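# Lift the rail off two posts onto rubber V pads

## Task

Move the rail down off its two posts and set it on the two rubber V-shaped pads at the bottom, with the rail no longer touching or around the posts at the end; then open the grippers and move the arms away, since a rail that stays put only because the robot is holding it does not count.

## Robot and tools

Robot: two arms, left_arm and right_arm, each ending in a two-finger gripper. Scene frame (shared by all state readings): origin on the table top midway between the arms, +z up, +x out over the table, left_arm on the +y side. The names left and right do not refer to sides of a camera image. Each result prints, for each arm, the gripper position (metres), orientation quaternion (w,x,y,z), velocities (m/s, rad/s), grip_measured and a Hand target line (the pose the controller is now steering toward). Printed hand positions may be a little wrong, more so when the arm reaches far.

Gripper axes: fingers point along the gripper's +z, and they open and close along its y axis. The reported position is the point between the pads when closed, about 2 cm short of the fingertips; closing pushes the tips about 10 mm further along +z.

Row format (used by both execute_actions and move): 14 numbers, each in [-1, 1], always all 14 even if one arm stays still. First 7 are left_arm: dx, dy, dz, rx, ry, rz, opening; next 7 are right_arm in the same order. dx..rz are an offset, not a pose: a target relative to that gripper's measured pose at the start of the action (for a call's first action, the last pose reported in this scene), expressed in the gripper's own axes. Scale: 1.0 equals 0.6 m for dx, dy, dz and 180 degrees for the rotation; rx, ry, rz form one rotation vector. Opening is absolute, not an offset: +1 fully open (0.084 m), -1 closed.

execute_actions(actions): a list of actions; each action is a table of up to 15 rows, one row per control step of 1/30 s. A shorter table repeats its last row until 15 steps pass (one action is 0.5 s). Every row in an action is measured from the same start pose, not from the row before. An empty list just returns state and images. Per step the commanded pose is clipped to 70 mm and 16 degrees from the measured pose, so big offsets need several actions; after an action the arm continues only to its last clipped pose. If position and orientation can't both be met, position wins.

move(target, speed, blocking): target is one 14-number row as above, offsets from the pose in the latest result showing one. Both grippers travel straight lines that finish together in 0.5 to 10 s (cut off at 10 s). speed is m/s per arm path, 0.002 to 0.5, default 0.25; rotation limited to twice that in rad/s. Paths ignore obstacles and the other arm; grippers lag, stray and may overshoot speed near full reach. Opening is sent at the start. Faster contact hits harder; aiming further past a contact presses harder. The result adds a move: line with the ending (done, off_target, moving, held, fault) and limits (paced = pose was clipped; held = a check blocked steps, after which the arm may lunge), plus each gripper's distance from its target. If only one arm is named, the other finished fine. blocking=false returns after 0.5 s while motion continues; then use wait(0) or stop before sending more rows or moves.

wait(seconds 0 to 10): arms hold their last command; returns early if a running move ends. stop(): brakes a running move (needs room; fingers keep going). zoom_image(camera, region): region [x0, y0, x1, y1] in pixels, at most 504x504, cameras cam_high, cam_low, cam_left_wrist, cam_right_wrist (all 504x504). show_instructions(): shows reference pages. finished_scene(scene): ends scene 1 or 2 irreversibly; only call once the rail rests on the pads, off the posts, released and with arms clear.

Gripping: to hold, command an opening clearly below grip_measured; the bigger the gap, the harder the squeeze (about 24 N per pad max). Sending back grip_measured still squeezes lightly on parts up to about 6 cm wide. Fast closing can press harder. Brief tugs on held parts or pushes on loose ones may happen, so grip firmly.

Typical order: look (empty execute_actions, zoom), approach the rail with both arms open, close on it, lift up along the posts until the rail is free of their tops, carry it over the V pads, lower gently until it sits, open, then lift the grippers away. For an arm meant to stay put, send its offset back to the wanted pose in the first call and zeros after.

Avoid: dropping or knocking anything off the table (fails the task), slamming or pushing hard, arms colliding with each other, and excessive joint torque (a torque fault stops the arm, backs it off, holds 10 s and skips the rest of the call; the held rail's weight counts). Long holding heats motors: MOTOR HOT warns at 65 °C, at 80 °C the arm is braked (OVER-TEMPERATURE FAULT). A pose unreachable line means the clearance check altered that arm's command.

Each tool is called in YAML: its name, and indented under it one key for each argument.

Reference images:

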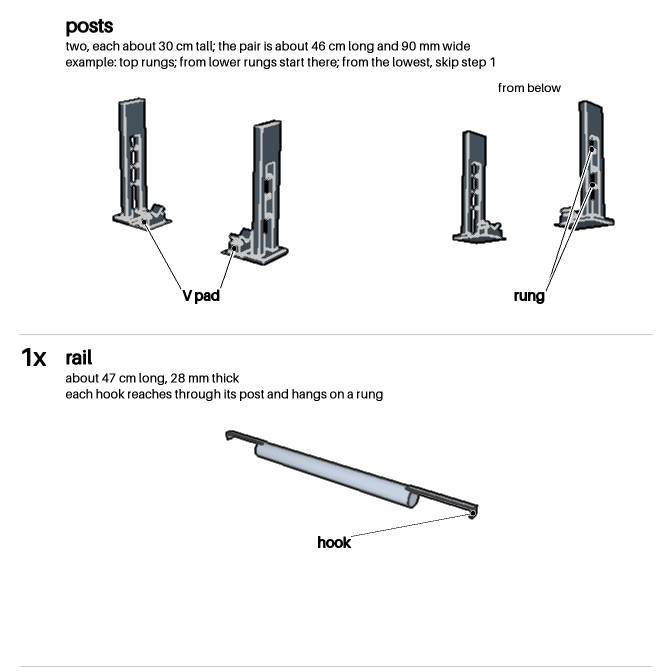

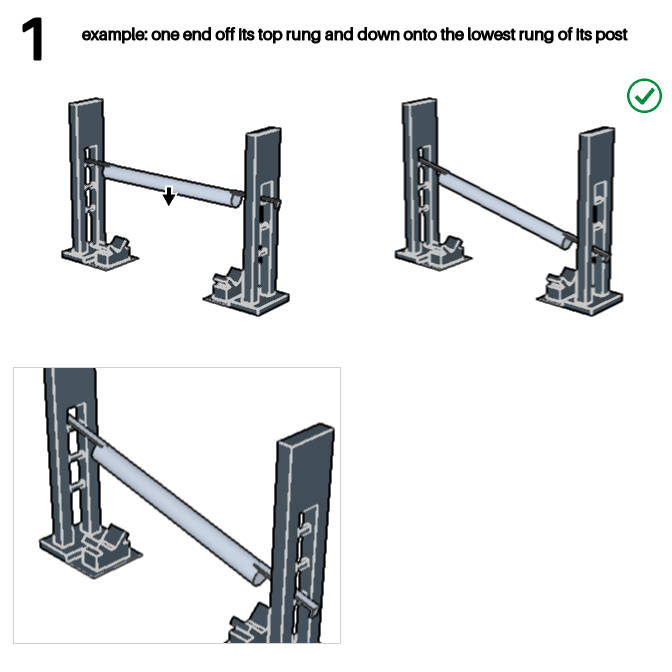

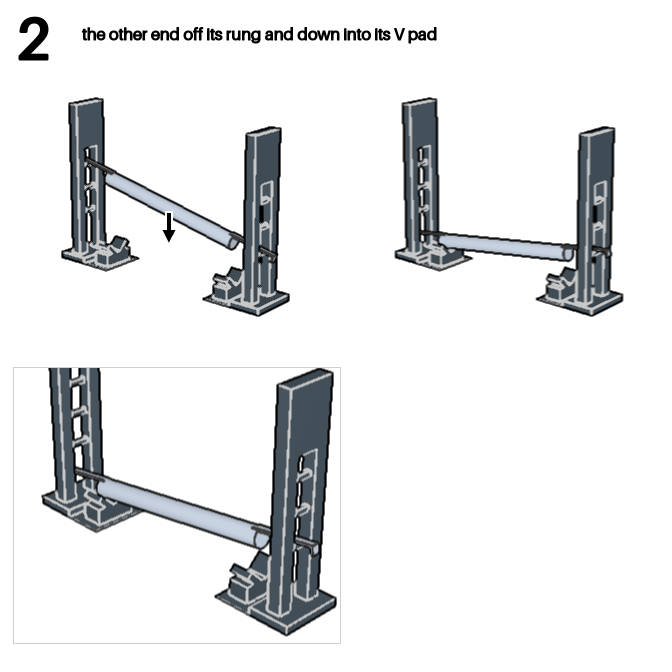

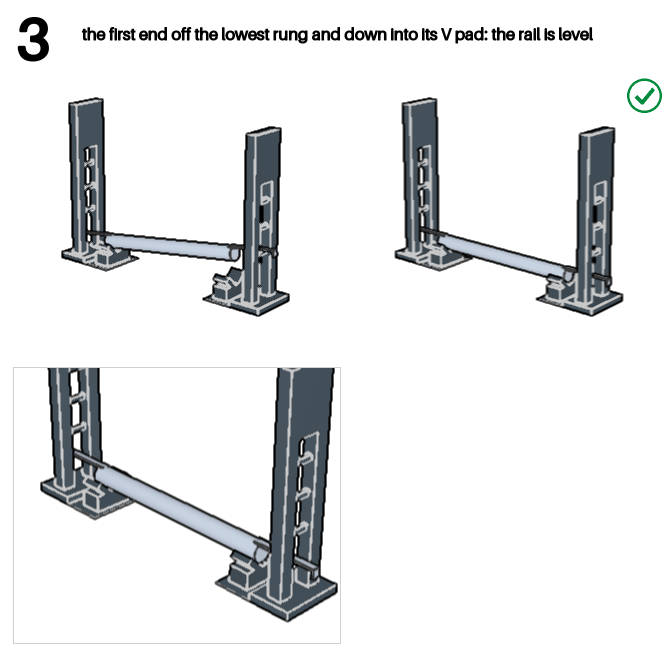

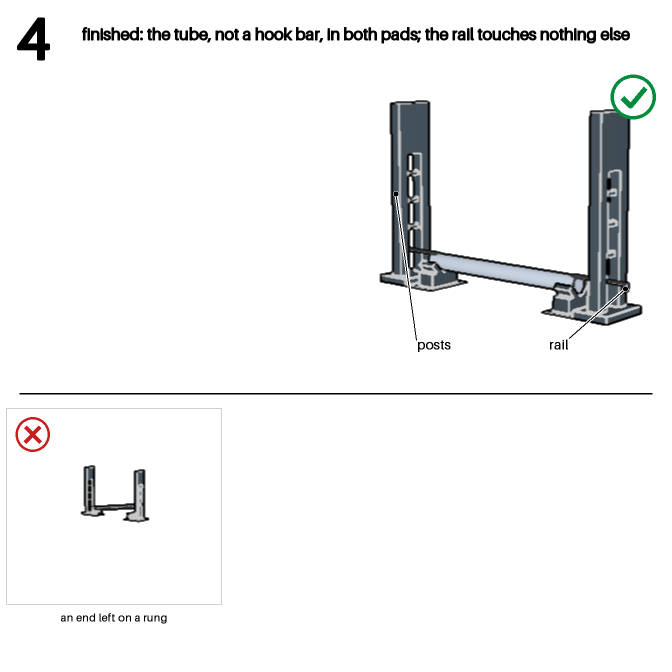

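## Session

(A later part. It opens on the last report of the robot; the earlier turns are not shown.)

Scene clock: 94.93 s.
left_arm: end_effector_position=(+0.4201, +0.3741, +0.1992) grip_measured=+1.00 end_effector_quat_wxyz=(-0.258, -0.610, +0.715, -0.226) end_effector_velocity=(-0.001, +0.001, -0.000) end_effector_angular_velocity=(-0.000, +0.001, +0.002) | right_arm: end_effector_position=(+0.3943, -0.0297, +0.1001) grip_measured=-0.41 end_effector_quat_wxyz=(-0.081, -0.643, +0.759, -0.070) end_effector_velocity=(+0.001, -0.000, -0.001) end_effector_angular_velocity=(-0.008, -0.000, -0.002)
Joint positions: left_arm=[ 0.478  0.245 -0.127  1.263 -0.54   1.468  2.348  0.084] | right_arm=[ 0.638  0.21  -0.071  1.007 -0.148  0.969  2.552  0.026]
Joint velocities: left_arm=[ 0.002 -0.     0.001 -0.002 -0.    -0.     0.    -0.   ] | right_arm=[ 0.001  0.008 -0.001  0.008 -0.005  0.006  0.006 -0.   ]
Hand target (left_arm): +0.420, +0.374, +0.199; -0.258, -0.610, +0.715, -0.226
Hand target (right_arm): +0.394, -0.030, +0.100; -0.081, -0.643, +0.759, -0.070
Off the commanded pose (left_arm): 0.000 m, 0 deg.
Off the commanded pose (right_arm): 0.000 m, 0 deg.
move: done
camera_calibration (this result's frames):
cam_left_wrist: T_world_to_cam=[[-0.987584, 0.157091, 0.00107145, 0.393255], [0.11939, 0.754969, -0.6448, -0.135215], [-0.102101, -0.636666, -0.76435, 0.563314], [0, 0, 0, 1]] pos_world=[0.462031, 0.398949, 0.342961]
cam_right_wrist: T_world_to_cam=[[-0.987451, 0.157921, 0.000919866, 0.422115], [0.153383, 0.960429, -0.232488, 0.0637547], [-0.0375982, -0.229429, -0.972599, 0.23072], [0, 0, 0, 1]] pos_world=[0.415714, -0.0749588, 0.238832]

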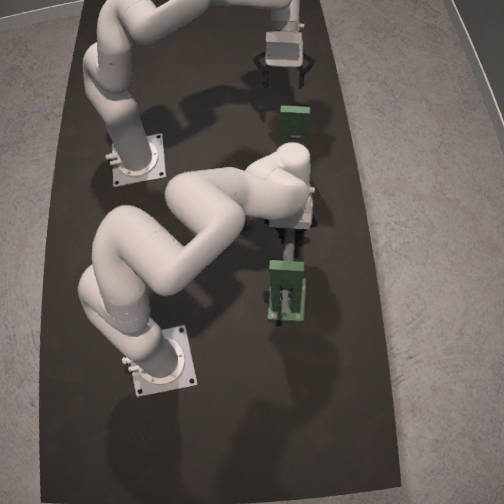

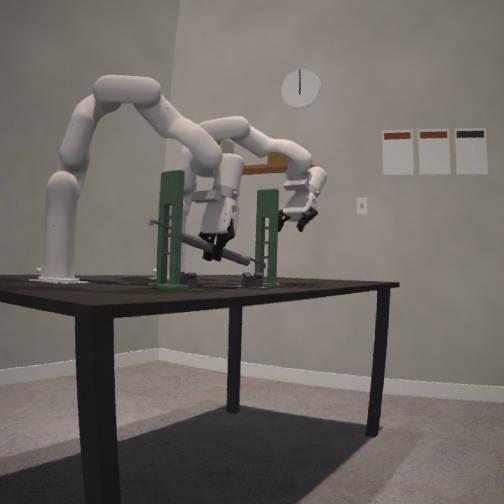

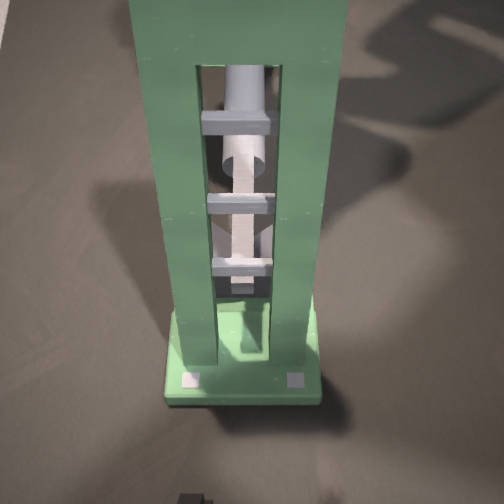

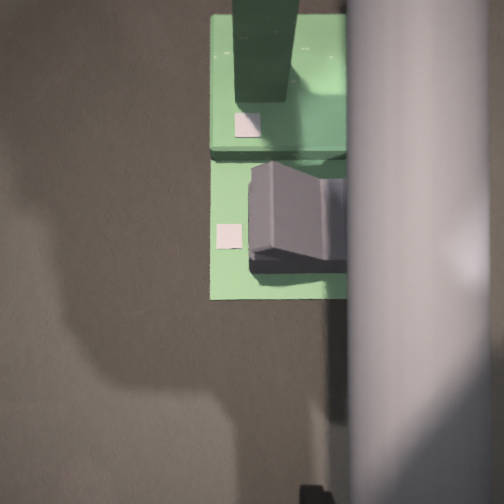

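move:
  target: [0,0,0,0,0,0,1, -0.1252,0,-0.013,0,0,0,-1]
  speed: 0.04

zoom_image:
  camera: "cam_low"
  region: [140, 180, 300, 300]

zoom_image:
  camera: "cam_high"
  region: [250, 230, 330, 330]

Scene clock: 105.63 s.
left_arm: end_effector_position=(+0.4201, +0.3741, +0.1992) grip_measured=+1.00 end_effector_quat_wxyz=(-0.258, -0.610, +0.715, -0.226) end_effector_velocity=(+0.000, +0.001, +0.001) end_effector_angular_velocity=(+0.001, -0.002, +0.001) | right_arm: end_effector_position=(+0.4064, +0.0441, +0.0917) grip_measured=-0.41 end_effector_quat_wxyz=(-0.081, -0.643, +0.759, -0.070) end_effector_velocity=(+0.002, +0.002, +0.001) end_effector_angular_velocity=(+0.001, -0.001, -0.002)
Joint positions: left_arm=[ 0.478  0.245 -0.127  1.263 -0.54   1.468  2.348  0.084] | right_arm=[ 0.689  0.399 -0.034  1.258 -0.125  1.039  2.621  0.026]
Joint velocities: left_arm=[ 0.001 -0.002  0.     0.001  0.     0.     0.     0.   ] | right_arm=[ 0.001  0.006  0.     0.011  0.001  0.004  0.002 -0.   ]
Hand target (left_arm): +0.420, +0.374, +0.199; -0.258, -0.610, +0.715, -0.226
Hand target (right_arm): +0.406, +0.044, +0.092; -0.081, -0.643, +0.759, -0.070
Off the commanded pose (left_arm): 0.000 m, 0 deg.
Off the commanded pose (right_arm): 0.000 m, 0 deg.
move: done
camera_calibration (this result's frames):
cam_left_wrist: T_world_to_cam=[[-0.987584, 0.157091, 0.0010712, 0.393255], [0.119391, 0.754969, -0.6448, -0.135215], [-0.102101, -0.636666, -0.76435, 0.563314], [0, 0, 0, 1]] pos_world=[0.462031, 0.398949, 0.342961]
cam_right_wrist: T_world_to_cam=[[-0.987412, 0.158167, 0.00113412, 0.42233], [0.153581, 0.960449, -0.232271, -0.0109982], [-0.0378269, -0.229173, -0.97265, 0.240048], [0, 0, 0, 1]] pos_world=[0.427783, -0.00122296, 0.230449]

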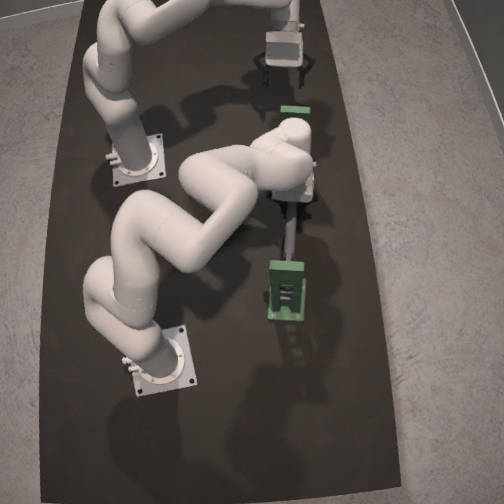

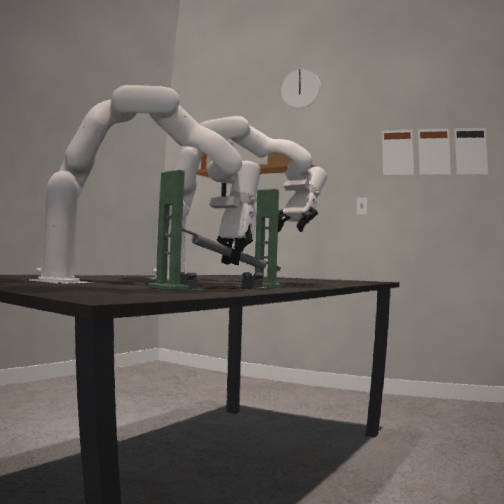

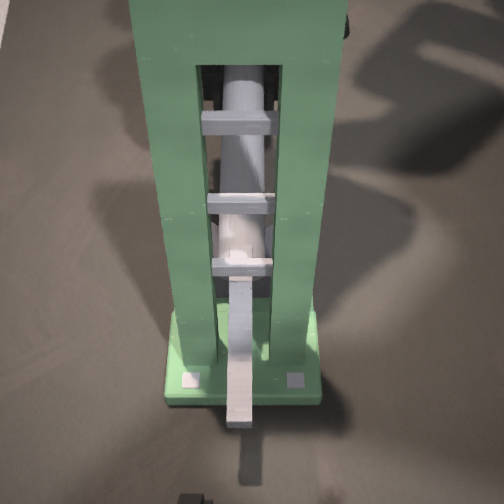

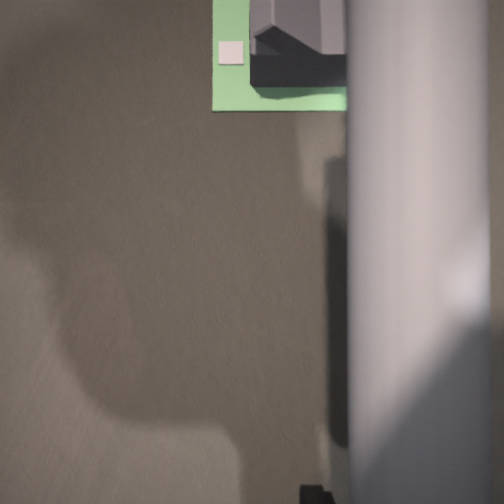

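Region (140, 180, 300, 300) of cam_low's 504x504 image, scaled by 3.150, with more detail than that image has; it fills the top 378 rows of this view, and the rest is white.

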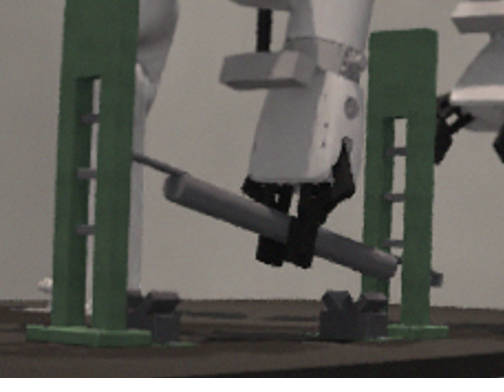

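Region (250, 230, 330, 330) of cam_high's 504x504 image, scaled by 5.040, with more detail than that image has; it fills the left 403 columns of this view, and the rest is white.

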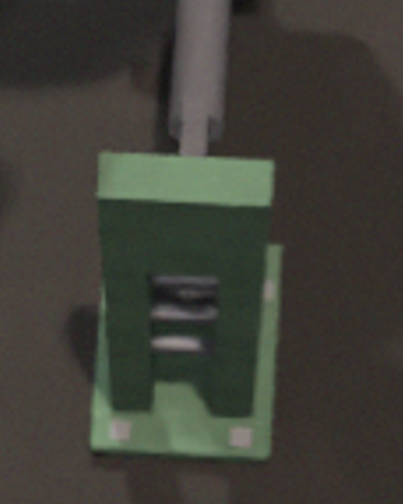

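move:
  target: [0,0,0,0,0,0,1, -0.0081,0,-0.0018,0,0,0,-1]
  speed: 0.01

zoom_image:
  camera: "cam_left_wrist"
  region: [150, 180, 340, 440]

Scene clock: 110.13 s.
left_arm: end_effector_position=(+0.4201, +0.3741, +0.1992) grip_measured=+1.00 end_effector_quat_wxyz=(-0.258, -0.610, +0.715, -0.226) end_effector_velocity=(+0.001, +0.001, +0.000) end_effector_angular_velocity=(+0.001, -0.002, +0.002) | right_arm: end_effector_position=(+0.4071, +0.0488, +0.0917) grip_measured=-0.41 end_effector_quat_wxyz=(-0.081, -0.643, +0.759, -0.070) end_effector_velocity=(+0.000, +0.001, -0.001) end_effector_angular_velocity=(-0.002, +0.001, -0.001)
Joint positions: left_arm=[ 0.478  0.245 -0.127  1.263 -0.54   1.468  2.348  0.084] | right_arm=[ 0.692  0.411 -0.032  1.276 -0.124  1.046  2.625  0.026]
Joint velocities: left_arm=[ 0.001  0.     0.     0.002 -0.    -0.001 -0.    -0.   ] | right_arm=[ 0.001  0.006  0.     0.007  0.     0.004  0.002 -0.   ]
Hand target (left_arm): +0.420, +0.374, +0.199; -0.258, -0.610, +0.715, -0.226
Hand target (right_arm): +0.407, +0.049, +0.092; -0.081, -0.643, +0.759, -0.070
Off the commanded pose (left_arm): 0.000 m, 0 deg.
Off the commanded pose (right_arm): 0.000 m, 0 deg.
move: done
camera_calibration (this result's frames):
cam_left_wrist: T_world_to_cam=[[-0.987584, 0.157091, 0.00107097, 0.393255], [0.119391, 0.754969, -0.6448, -0.135215], [-0.102101, -0.636666, -0.76435, 0.563314], [0, 0, 0, 1]] pos_world=[0.462031, 0.398949, 0.342961]
cam_right_wrist: T_world_to_cam=[[-0.987428, 0.158063, 0.0011601, 0.422307], [0.153477, 0.96048, -0.232212, -0.0156252], [-0.0378185, -0.229115, -0.972665, 0.241163], [0, 0, 0, 1]] pos_world=[0.428516, 0.00351054, 0.230453]

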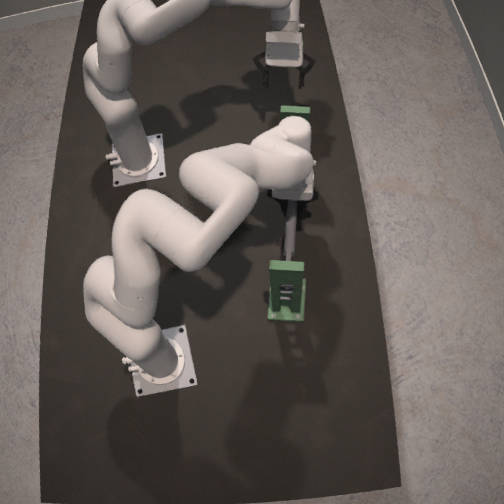

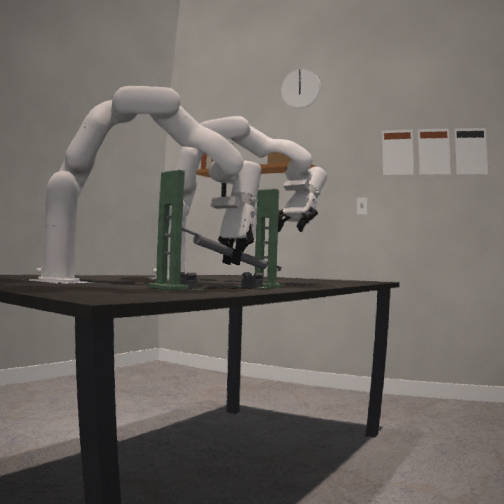

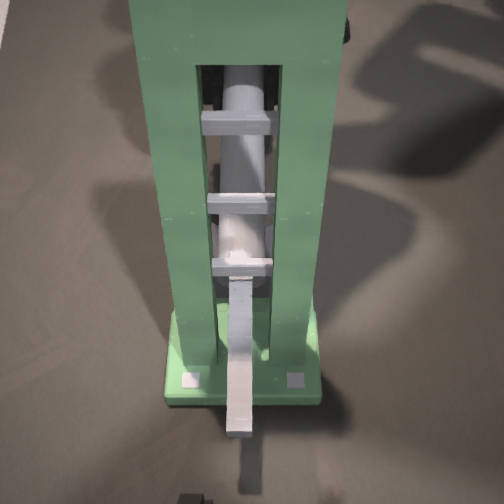

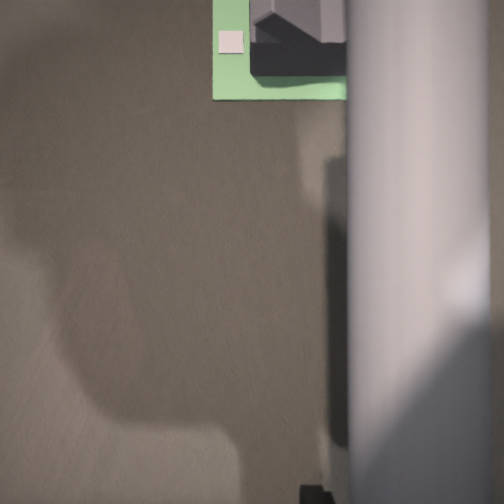

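Region (150, 180, 340, 440) of cam_left_wrist's 504x504 image, scaled by 1.938, with more detail than that image has; it fills the left 368 columns of this view, and the rest is white.

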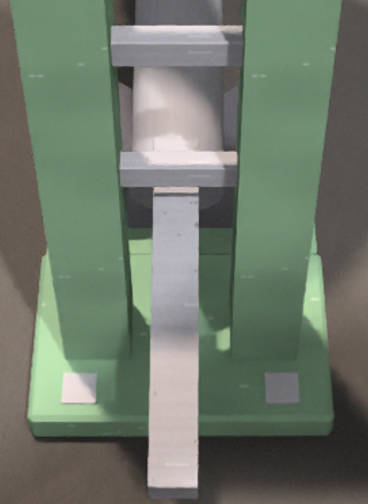

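move:
  target: [0,0,0,0,0,0,1, -0.0121,0,0.0549,0,-0.0685,0,-1]
  speed: 0.04

zoom_image:
  camera: "cam_low"
  region: [140, 180, 300, 300]

Scene clock: 114.87 s.
left_arm: end_effector_position=(+0.4201, +0.3741, +0.1992) grip_measured=+1.00 end_effector_quat_wxyz=(-0.258, -0.610, +0.715, -0.226) end_effector_velocity=(-0.001, +0.000, -0.001) end_effector_angular_velocity=(+0.000, +0.001, +0.001) | right_arm: end_effector_position=(+0.4072, +0.0488, +0.0581) grip_measured=-0.41 end_effector_quat_wxyz=(+0.000, -0.646, +0.763, -0.001) end_effector_velocity=(+0.000, +0.002, -0.001) end_effector_angular_velocity=(+0.018, -0.005, +0.002)
Joint positions: left_arm=[ 0.478  0.245 -0.127  1.263 -0.54   1.468  2.348  0.084] | right_arm=[ 0.614  0.359  0.001  1.055 -0.003  0.695  2.509  0.026]
Joint velocities: left_arm=[ 0.001 -0.     0.    -0.002  0.    -0.001 -0.     0.   ] | right_arm=[-0.007 -0.002  0.006 -0.011  0.012 -0.025 -0.013 -0.   ]
Hand target (left_arm): +0.420, +0.374, +0.199; -0.258, -0.610, +0.715, -0.226
Hand target (right_arm): +0.407, +0.049, +0.058; +0.001, -0.646, +0.763, -0.000
Off the commanded pose (left_arm): 0.000 m, 0 deg.
Off the commanded pose (right_arm): 0.000 m, 0 deg.
move: done
camera_calibration (this result's frames):
cam_left_wrist: T_world_to_cam=[[-0.987584, 0.157091, 0.00107086, 0.393255], [0.119391, 0.754969, -0.6448, -0.135215], [-0.102101, -0.636666, -0.76435, 0.563314], [0, 0, 0, 1]] pos_world=[0.462031, 0.398949, 0.342961]
cam_right_wrist: T_world_to_cam=[[-0.9875, 0.15762, 0.000274057, 0.422557], [0.157581, 0.987287, -0.0208193, -0.0387651], [-0.00355212, -0.0205158, -0.999783, 0.185949], [0, 0, 0, 1]] pos_world=[0.424044, -0.0245164, 0.184986]

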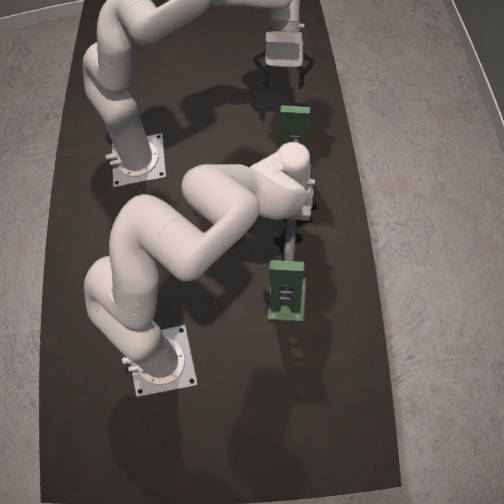

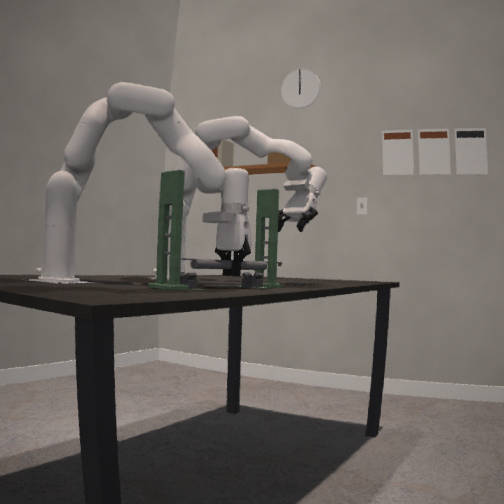

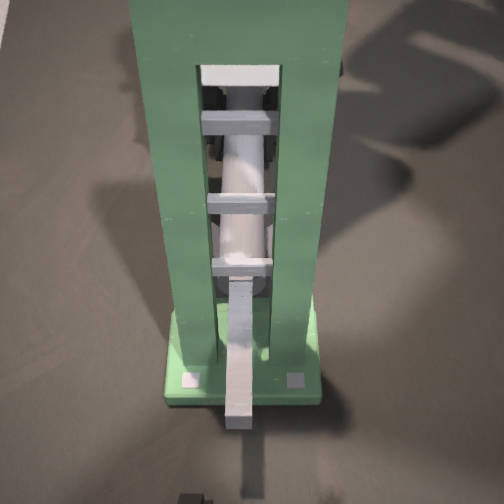

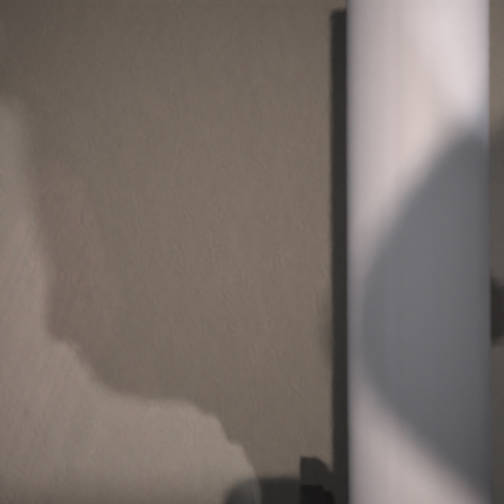

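Region (140, 180, 300, 300) of cam_low's 504x504 image, scaled by 3.150, with more detail than that image has; it fills the top 378 rows of this view, and the rest is white.

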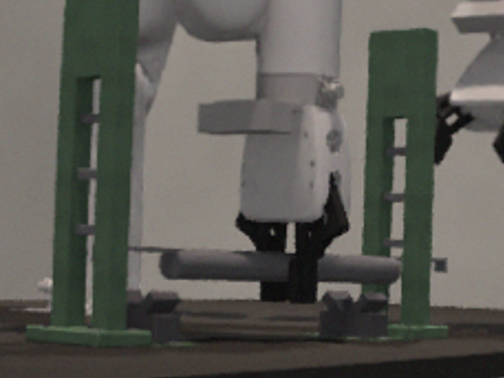

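move:
  target: [0,0,0,0,0,0,1, 0.0665,0,0.005,0,0,0,-1]
  speed: 0.04

move:
  target: [0,0,0,0,0,0,1, 0,0,0.012,0,0,0,-1]
  speed: 0.015

zoom_image:
  camera: "cam_low"
  region: [140, 230, 300, 300]

Scene clock: 118.23 s.
left_arm: end_effector_position=(+0.4201, +0.3741, +0.1992) grip_measured=+1.00 end_effector_quat_wxyz=(-0.258, -0.610, +0.715, -0.226) end_effector_velocity=(-0.001, -0.001, -0.001) end_effector_angular_velocity=(-0.002, +0.003, -0.001) | right_arm: end_effector_position=(+0.4008, +0.0098, +0.0552) grip_measured=-0.41 end_effector_quat_wxyz=(+0.000, -0.646, +0.763, -0.001) end_effector_velocity=(-0.000, -0.002, -0.000) end_effector_angular_velocity=(+0.000, -0.000, +0.002)
Joint positions: left_arm=[ 0.478  0.245 -0.127  1.263 -0.54   1.468  2.348  0.084] | right_arm=[ 0.578  0.282 -0.012  0.927  0.003  0.644  2.455  0.026]
Joint velocities: left_arm=[-0.    -0.001  0.    -0.004  0.     0.001  0.     0.   ] | right_arm=[-0.002 -0.004 -0.    -0.007  0.    -0.003 -0.004 -0.   ]
Hand target (left_arm): +0.420, +0.374, +0.199; -0.258, -0.610, +0.715, -0.226
Hand target (right_arm): +0.401, +0.009, +0.055; +0.000, -0.646, +0.763, -0.001
Off the commanded pose (left_arm): 0.000 m, 0 deg.
Off the commanded pose (right_arm): 0.000 m, 0 deg.
move: done
camera_calibration (this result's frames):
cam_left_wrist: T_world_to_cam=[[-0.987584, 0.157091, 0.00107092, 0.393255], [0.119391, 0.754969, -0.6448, -0.135215], [-0.102101, -0.636666, -0.76435, 0.563314], [0, 0, 0, 1]] pos_world=[0.462031, 0.398949, 0.342961]
cam_right_wrist: T_world_to_cam=[[-0.987536, 0.157392, 0.0000907135, 0.422438], [0.157356, 0.987322, -0.0208249, 0.000820164], [-0.00336724, -0.020551, -0.999783, 0.182132], [0, 0, 0, 1]] pos_world=[0.417657, -0.0635552, 0.182071]

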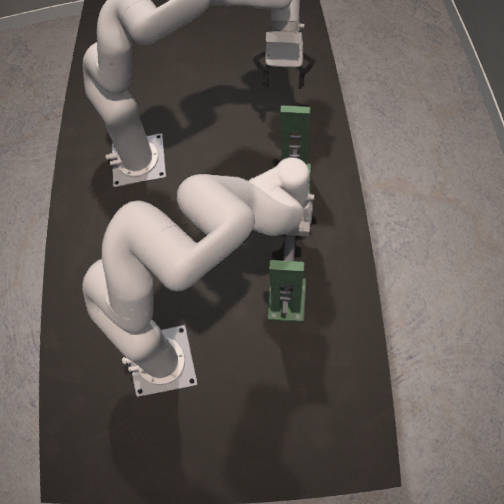

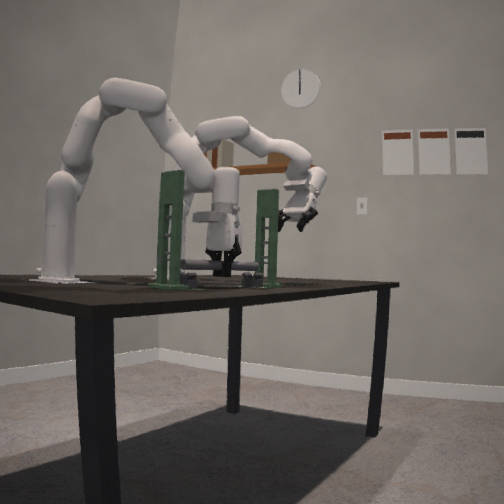

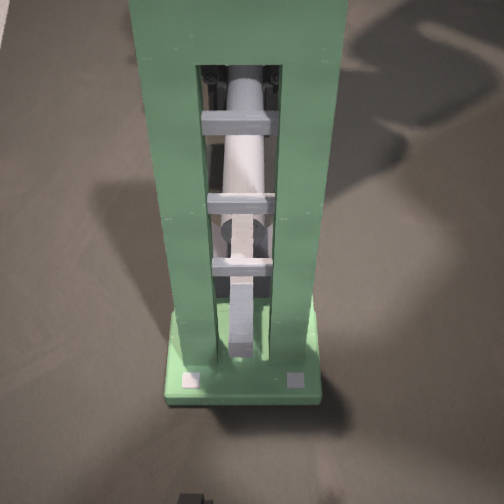

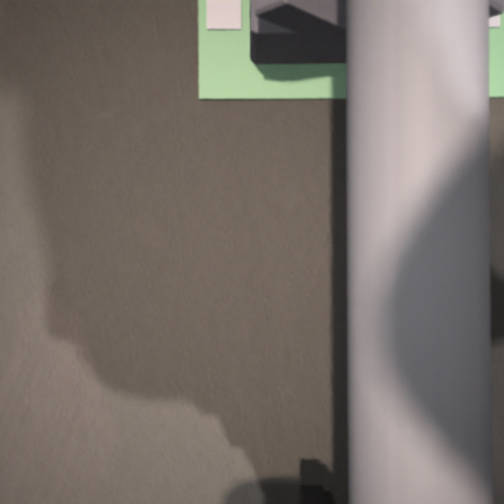

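Scene clock: 118.97 s.
left_arm: end_effector_position=(+0.4201, +0.3741, +0.1992) grip_measured=+1.00 end_effector_quat_wxyz=(-0.258, -0.610, +0.715, -0.226) end_effector_velocity=(+0.000, -0.001, +0.000) end_effector_angular_velocity=(-0.001, -0.000, -0.001) | right_arm: end_effector_position=(+0.4008, +0.0098, +0.0482) grip_measured=-0.41 end_effector_quat_wxyz=(+0.000, -0.646, +0.763, -0.001) end_effector_velocity=(+0.001, +0.001, -0.001) end_effector_angular_velocity=(+0.003, -0.003, -0.000)
Joint positions: left_arm=[ 0.478  0.245 -0.127  1.263 -0.54   1.468  2.348  0.084] | right_arm=[ 0.578  0.298 -0.012  0.925  0.004  0.626  2.454  0.026]
Joint velocities: left_arm=[-0.001 -0.    -0.     0.    -0.001  0.001 -0.     0.   ] | right_arm=[-0.     0.005 -0.     0.002  0.    -0.007 -0.    -0.   ]
Hand target (left_arm): +0.420, +0.374, +0.199; -0.258, -0.610, +0.715, -0.226
Hand target (right_arm): +0.401, +0.010, +0.048; +0.000, -0.646, +0.763, -0.001
Off the commanded pose (left_arm): 0.000 m, 0 deg.
Off the commanded pose (right_arm): 0.000 m, 0 deg.
move: done
camera_calibration (this result's frames):
cam_left_wrist: T_world_to_cam=[[-0.987583, 0.157091, 0.00107085, 0.393255], [0.119391, 0.754969, -0.6448, -0.135215], [-0.102101, -0.636666, -0.76435, 0.563314], [0, 0, 0, 1]] pos_world=[0.462031, 0.398949, 0.342961]
cam_right_wrist: T_world_to_cam=[[-0.987537, 0.157386, 0.000217812, 0.422403], [0.157347, 0.987321, -0.0209533, 0.000724402], [-0.0035128, -0.0206579, -0.99978, 0.175157], [0, 0, 0, 1]] pos_world=[0.41764, -0.0635771, 0.175042]

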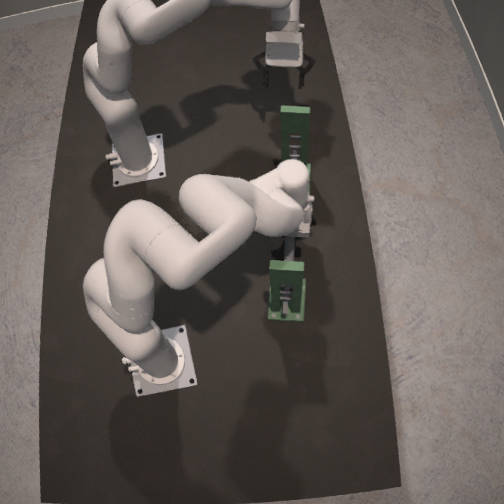

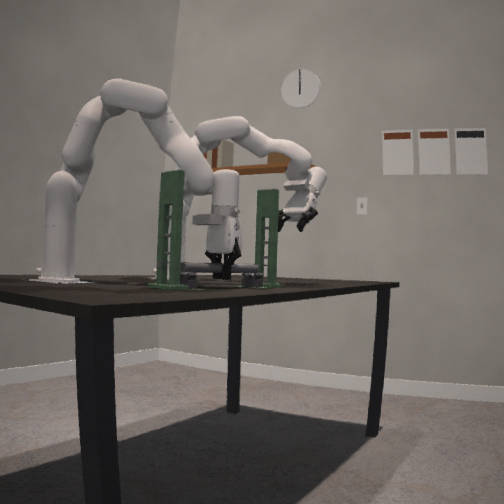

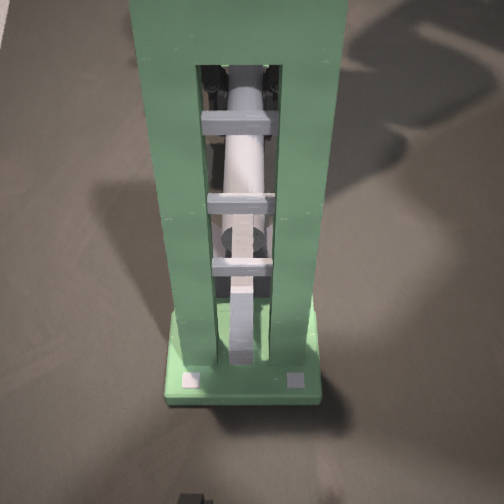

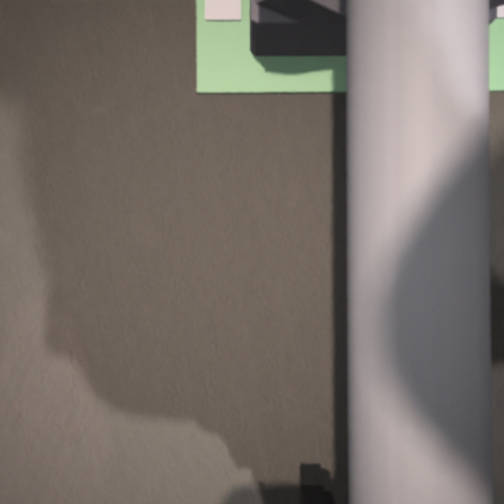

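Region (140, 230, 300, 300) of cam_low's 504x504 image, scaled by 3.150, with more detail than that image has; it fills the top 220 rows of this view, and the rest is white.

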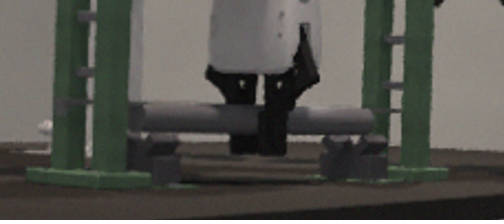

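Lower a bit more.

move:
  target: [0,0,0,0,0,0,1, 0,0,0.008,0,0,0,-1]
  speed: 0.01

zoom_image:
  camera: "cam_low"
  region: [140, 230, 300, 300]

Scene clock: 121.40 s.
left_arm: end_effector_position=(+0.4201, +0.3741, +0.1992) grip_measured=+1.00 end_effector_quat_wxyz=(-0.258, -0.610, +0.715, -0.226) end_effector_velocity=(+0.001, -0.001, +0.001) end_effector_angular_velocity=(-0.001, -0.003, -0.001) | right_arm: end_effector_position=(+0.4008, +0.0097, +0.0435) grip_measured=-0.41 end_effector_quat_wxyz=(+0.000, -0.646, +0.763, -0.001) end_effector_velocity=(-0.000, -0.000, -0.002) end_effector_angular_velocity=(-0.000, +0.000, +0.000)
Joint positions: left_arm=[ 0.478  0.245 -0.127  1.263 -0.54   1.468  2.348  0.084] | right_arm=[ 0.578  0.309 -0.012  0.923  0.004  0.614  2.454  0.026]
Joint velocities: left_arm=[-0.    -0.001 -0.001  0.002 -0.002  0.001 -0.    -0.   ] | right_arm=[-0.     0.005  0.    -0.002  0.    -0.006 -0.     0.   ]
Hand target (left_arm): +0.420, +0.374, +0.199; -0.258, -0.610, +0.715, -0.226
Hand target (right_arm): +0.401, +0.010, +0.043; +0.000, -0.646, +0.763, -0.001
Off the commanded pose (left_arm): 0.000 m, 0 deg.
Off the commanded pose (right_arm): 0.000 m, 0 deg.
move: done
camera_calibration (this result's frames):
cam_left_wrist: T_world_to_cam=[[-0.987583, 0.157092, 0.00107084, 0.393255], [0.119391, 0.754969, -0.6448, -0.135215], [-0.102101, -0.636666, -0.76435, 0.563314], [0, 0, 0, 1]] pos_world=[0.462031, 0.398949, 0.342961]
cam_right_wrist: T_world_to_cam=[[-0.987538, 0.157383, 0.000343921, 0.422365], [0.157341, 0.987319, -0.0210894, 0.000680018], [-0.00365867, -0.0207724, -0.999778, 0.170559], [0, 0, 0, 1]] pos_world=[0.417618, -0.0636016, 0.17039]

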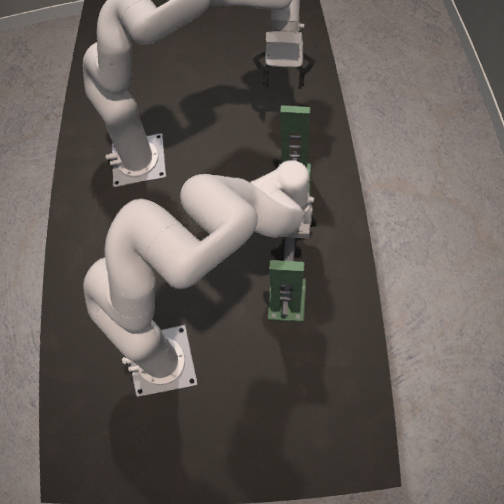

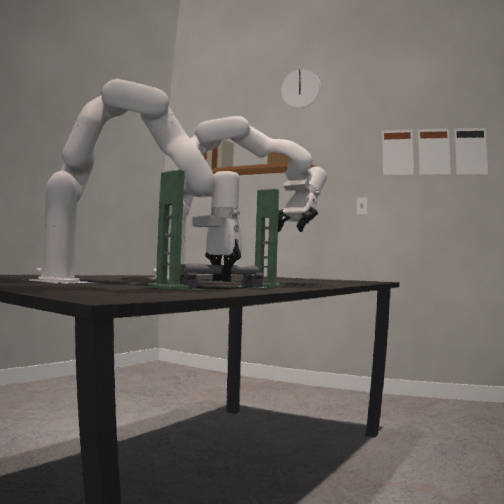

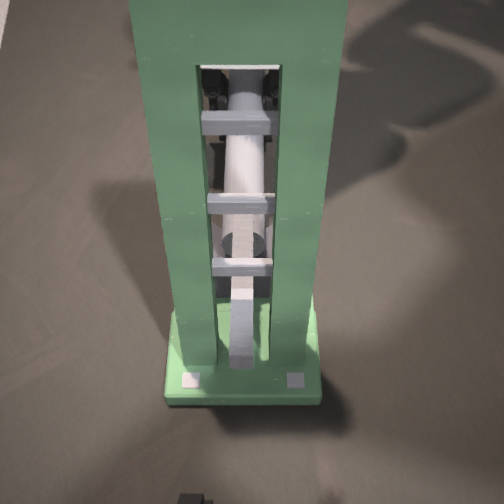

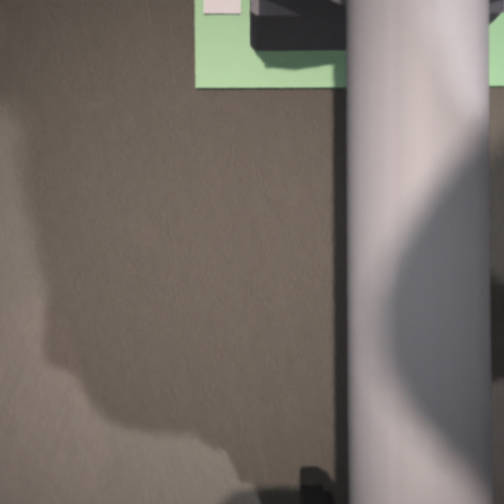

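Region (140, 230, 300, 300) of cam_low's 504x504 image, scaled by 3.150, with more detail than that image has; it fills the top 220 rows of this view, and the rest is white.

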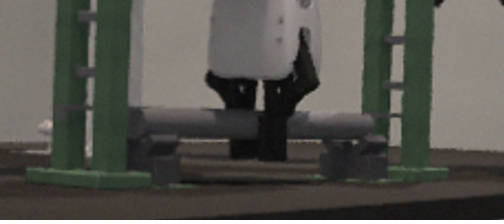

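move:
  target: [0,0,0,0,0,0,1, 0,0,0.006,0,0,0,-1]
  speed: 0.008

zoom_image:
  camera: "cam_left_wrist"
  region: [180, 180, 310, 380]

Scene clock: 123.73 s.
left_arm: end_effector_position=(+0.4201, +0.3741, +0.1992) grip_measured=+1.00 end_effector_quat_wxyz=(-0.258, -0.610, +0.715, -0.226) end_effector_velocity=(+0.001, -0.000, +0.001) end_effector_angular_velocity=(+0.000, -0.003, +0.000) | right_arm: end_effector_position=(+0.4007, +0.0097, +0.0400) grip_measured=-0.41 end_effector_quat_wxyz=(+0.000, -0.646, +0.763, -0.001) end_effector_velocity=(+0.001, +0.001, -0.000) end_effector_angular_velocity=(+0.002, -0.003, -0.000)
Joint positions: left_arm=[ 0.478  0.245 -0.127  1.263 -0.54   1.468  2.348  0.084] | right_arm=[ 0.578  0.317 -0.012  0.922  0.004  0.605  2.454  0.026]
Joint velocities: left_arm=[ 0.    -0.002 -0.001  0.001 -0.001 -0.    -0.     0.   ] | right_arm=[-0.     0.003  0.     0.002  0.    -0.005 -0.     0.   ]
Hand target (left_arm): +0.420, +0.374, +0.199; -0.258, -0.610, +0.715, -0.226
Hand target (right_arm): +0.401, +0.010, +0.040; +0.000, -0.646, +0.763, -0.001
Off the commanded pose (left_arm): 0.000 m, 0 deg.
Off the commanded pose (right_arm): 0.000 m, 0 deg.
move: done
camera_calibration (this result's frames):
cam_left_wrist: T_world_to_cam=[[-0.987583, 0.157092, 0.00107084, 0.393255], [0.119391, 0.754969, -0.6448, -0.135215], [-0.102101, -0.636666, -0.76435, 0.563314], [0, 0, 0, 1]] pos_world=[0.462031, 0.398949, 0.342961]
cam_right_wrist: T_world_to_cam=[[-0.987538, 0.157381, 0.000436679, 0.422337], [0.157336, 0.987318, -0.021189, 0.000645298], [-0.00376589, -0.0208562, -0.999775, 0.167109], [0, 0, 0, 1]] pos_world=[0.417602, -0.0636197, 0.1669]

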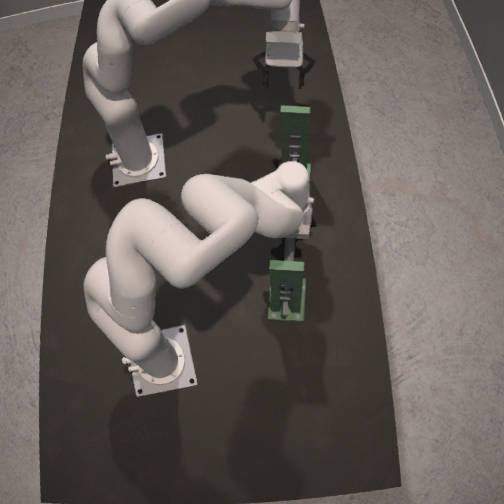

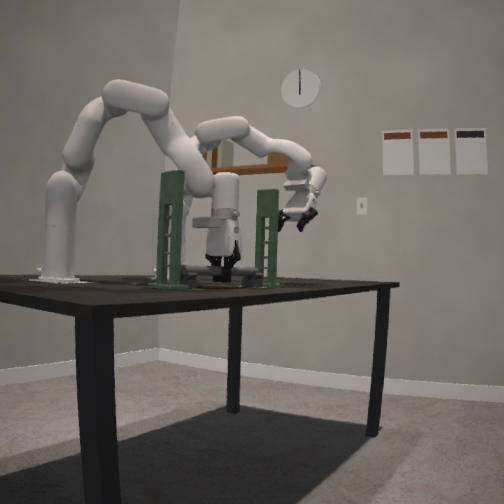

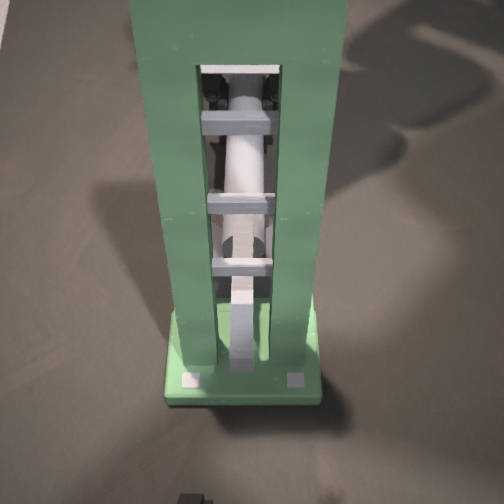

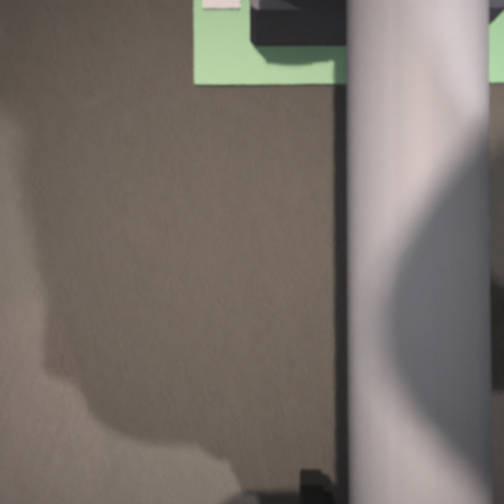

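Region (180, 180, 310, 380) of cam_left_wrist's 504x504 image, scaled by 2.520, with more detail than that image has; it fills the left 328 columns of this view, and the rest is white.

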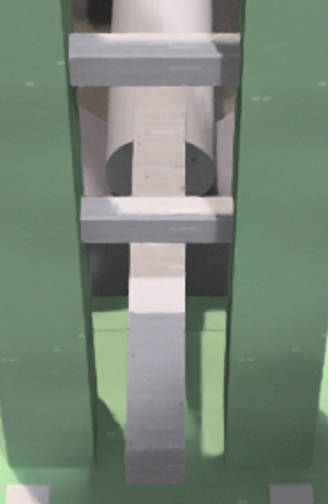

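Still no contact; a little more.

move:
  target: [0,0,0,0,0,0,1, 0,0,0.005,0,0,0,-1]
  speed: 0.008

zoom_image:
  camera: "cam_low"
  region: [140, 230, 300, 300]

Scene clock: 125.60 s.
left_arm: end_effector_position=(+0.4201, +0.3741, +0.1992) grip_measured=+1.00 end_effector_quat_wxyz=(-0.258, -0.610, +0.715, -0.226) end_effector_velocity=(+0.000, +0.000, -0.000) end_effector_angular_velocity=(+0.001, -0.000, -0.000) | right_arm: end_effector_position=(+0.4007, +0.0097, +0.0371) grip_measured=-0.41 end_effector_quat_wxyz=(+0.000, -0.646, +0.763, -0.001) end_effector_velocity=(+0.001, +0.001, -0.001) end_effector_angular_velocity=(+0.001, -0.002, +0.001)
Joint positions: left_arm=[ 0.478  0.245 -0.127  1.263 -0.54   1.468  2.348  0.084] | right_arm=[ 0.578  0.324 -0.012  0.922  0.004  0.598  2.454  0.026]
Joint velocities: left_arm=[-0.001  0.     0.     0.     0.001 -0.001 -0.    -0.   ] | right_arm=[ 0.     0.003 -0.     0.001 -0.    -0.004 -0.    -0.   ]
Hand target (left_arm): +0.420, +0.374, +0.199; -0.258, -0.610, +0.715, -0.226
Hand target (right_arm): +0.401, +0.010, +0.037; +0.000, -0.646, +0.763, -0.001
Off the commanded pose (left_arm): 0.000 m, 0 deg.
Off the commanded pose (right_arm): 0.000 m, 0 deg.
move: done
camera_calibration (this result's frames):
cam_left_wrist: T_world_to_cam=[[-0.987583, 0.157091, 0.00107095, 0.393255], [0.119391, 0.754969, -0.6448, -0.135215], [-0.102101, -0.636666, -0.76435, 0.563314], [0, 0, 0, 1]] pos_world=[0.462031, 0.398949, 0.342961]
cam_right_wrist: T_world_to_cam=[[-0.987538, 0.157379, 0.000514634, 0.422314], [0.157333, 0.987316, -0.0212726, 0.000616359], [-0.00385597, -0.0209265, -0.999774, 0.164234], [0, 0, 0, 1]] pos_world=[0.417588, -0.0636352, 0.163992]

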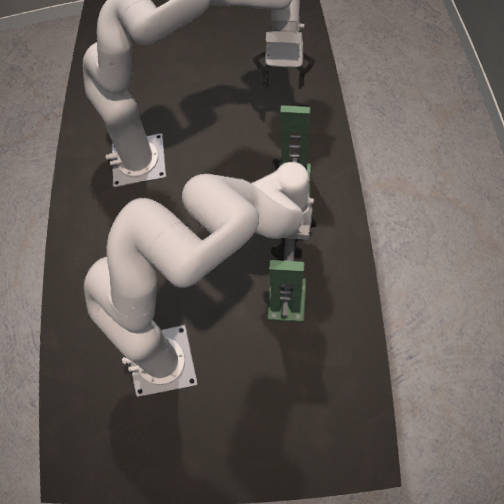

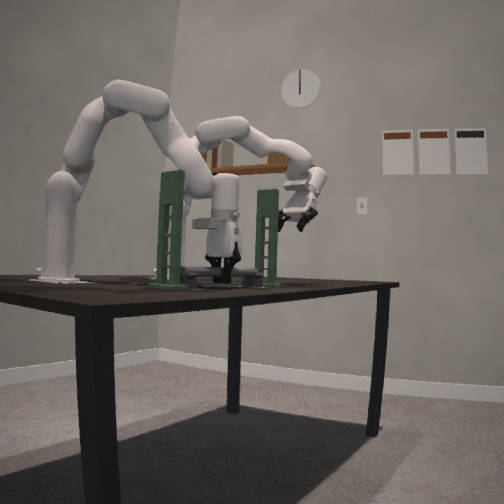

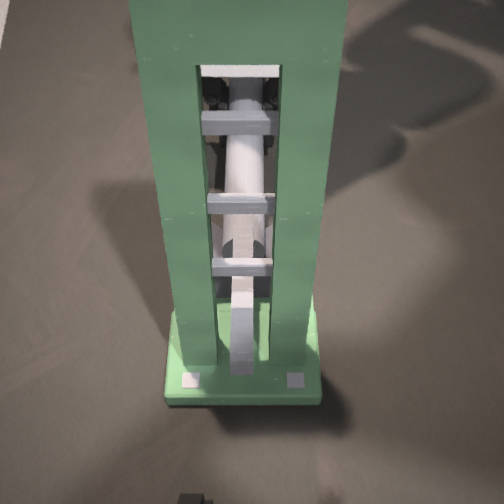

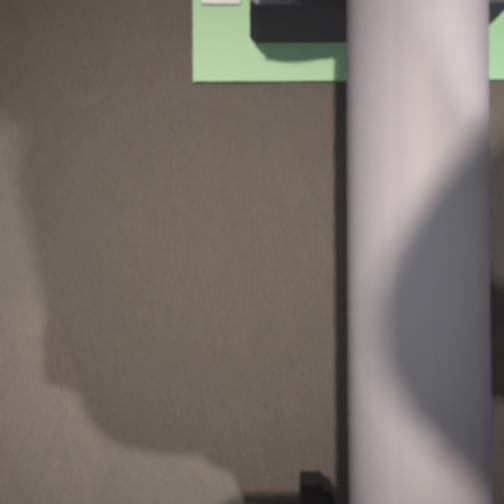

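Region (140, 230, 300, 300) of cam_low's 504x504 image, scaled by 3.150, with more detail than that image has; it fills the top 220 rows of this view, and the rest is white.

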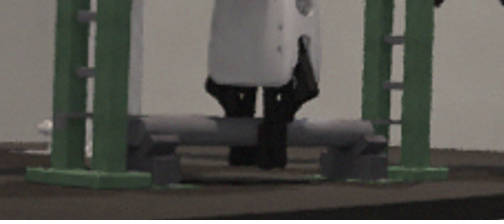

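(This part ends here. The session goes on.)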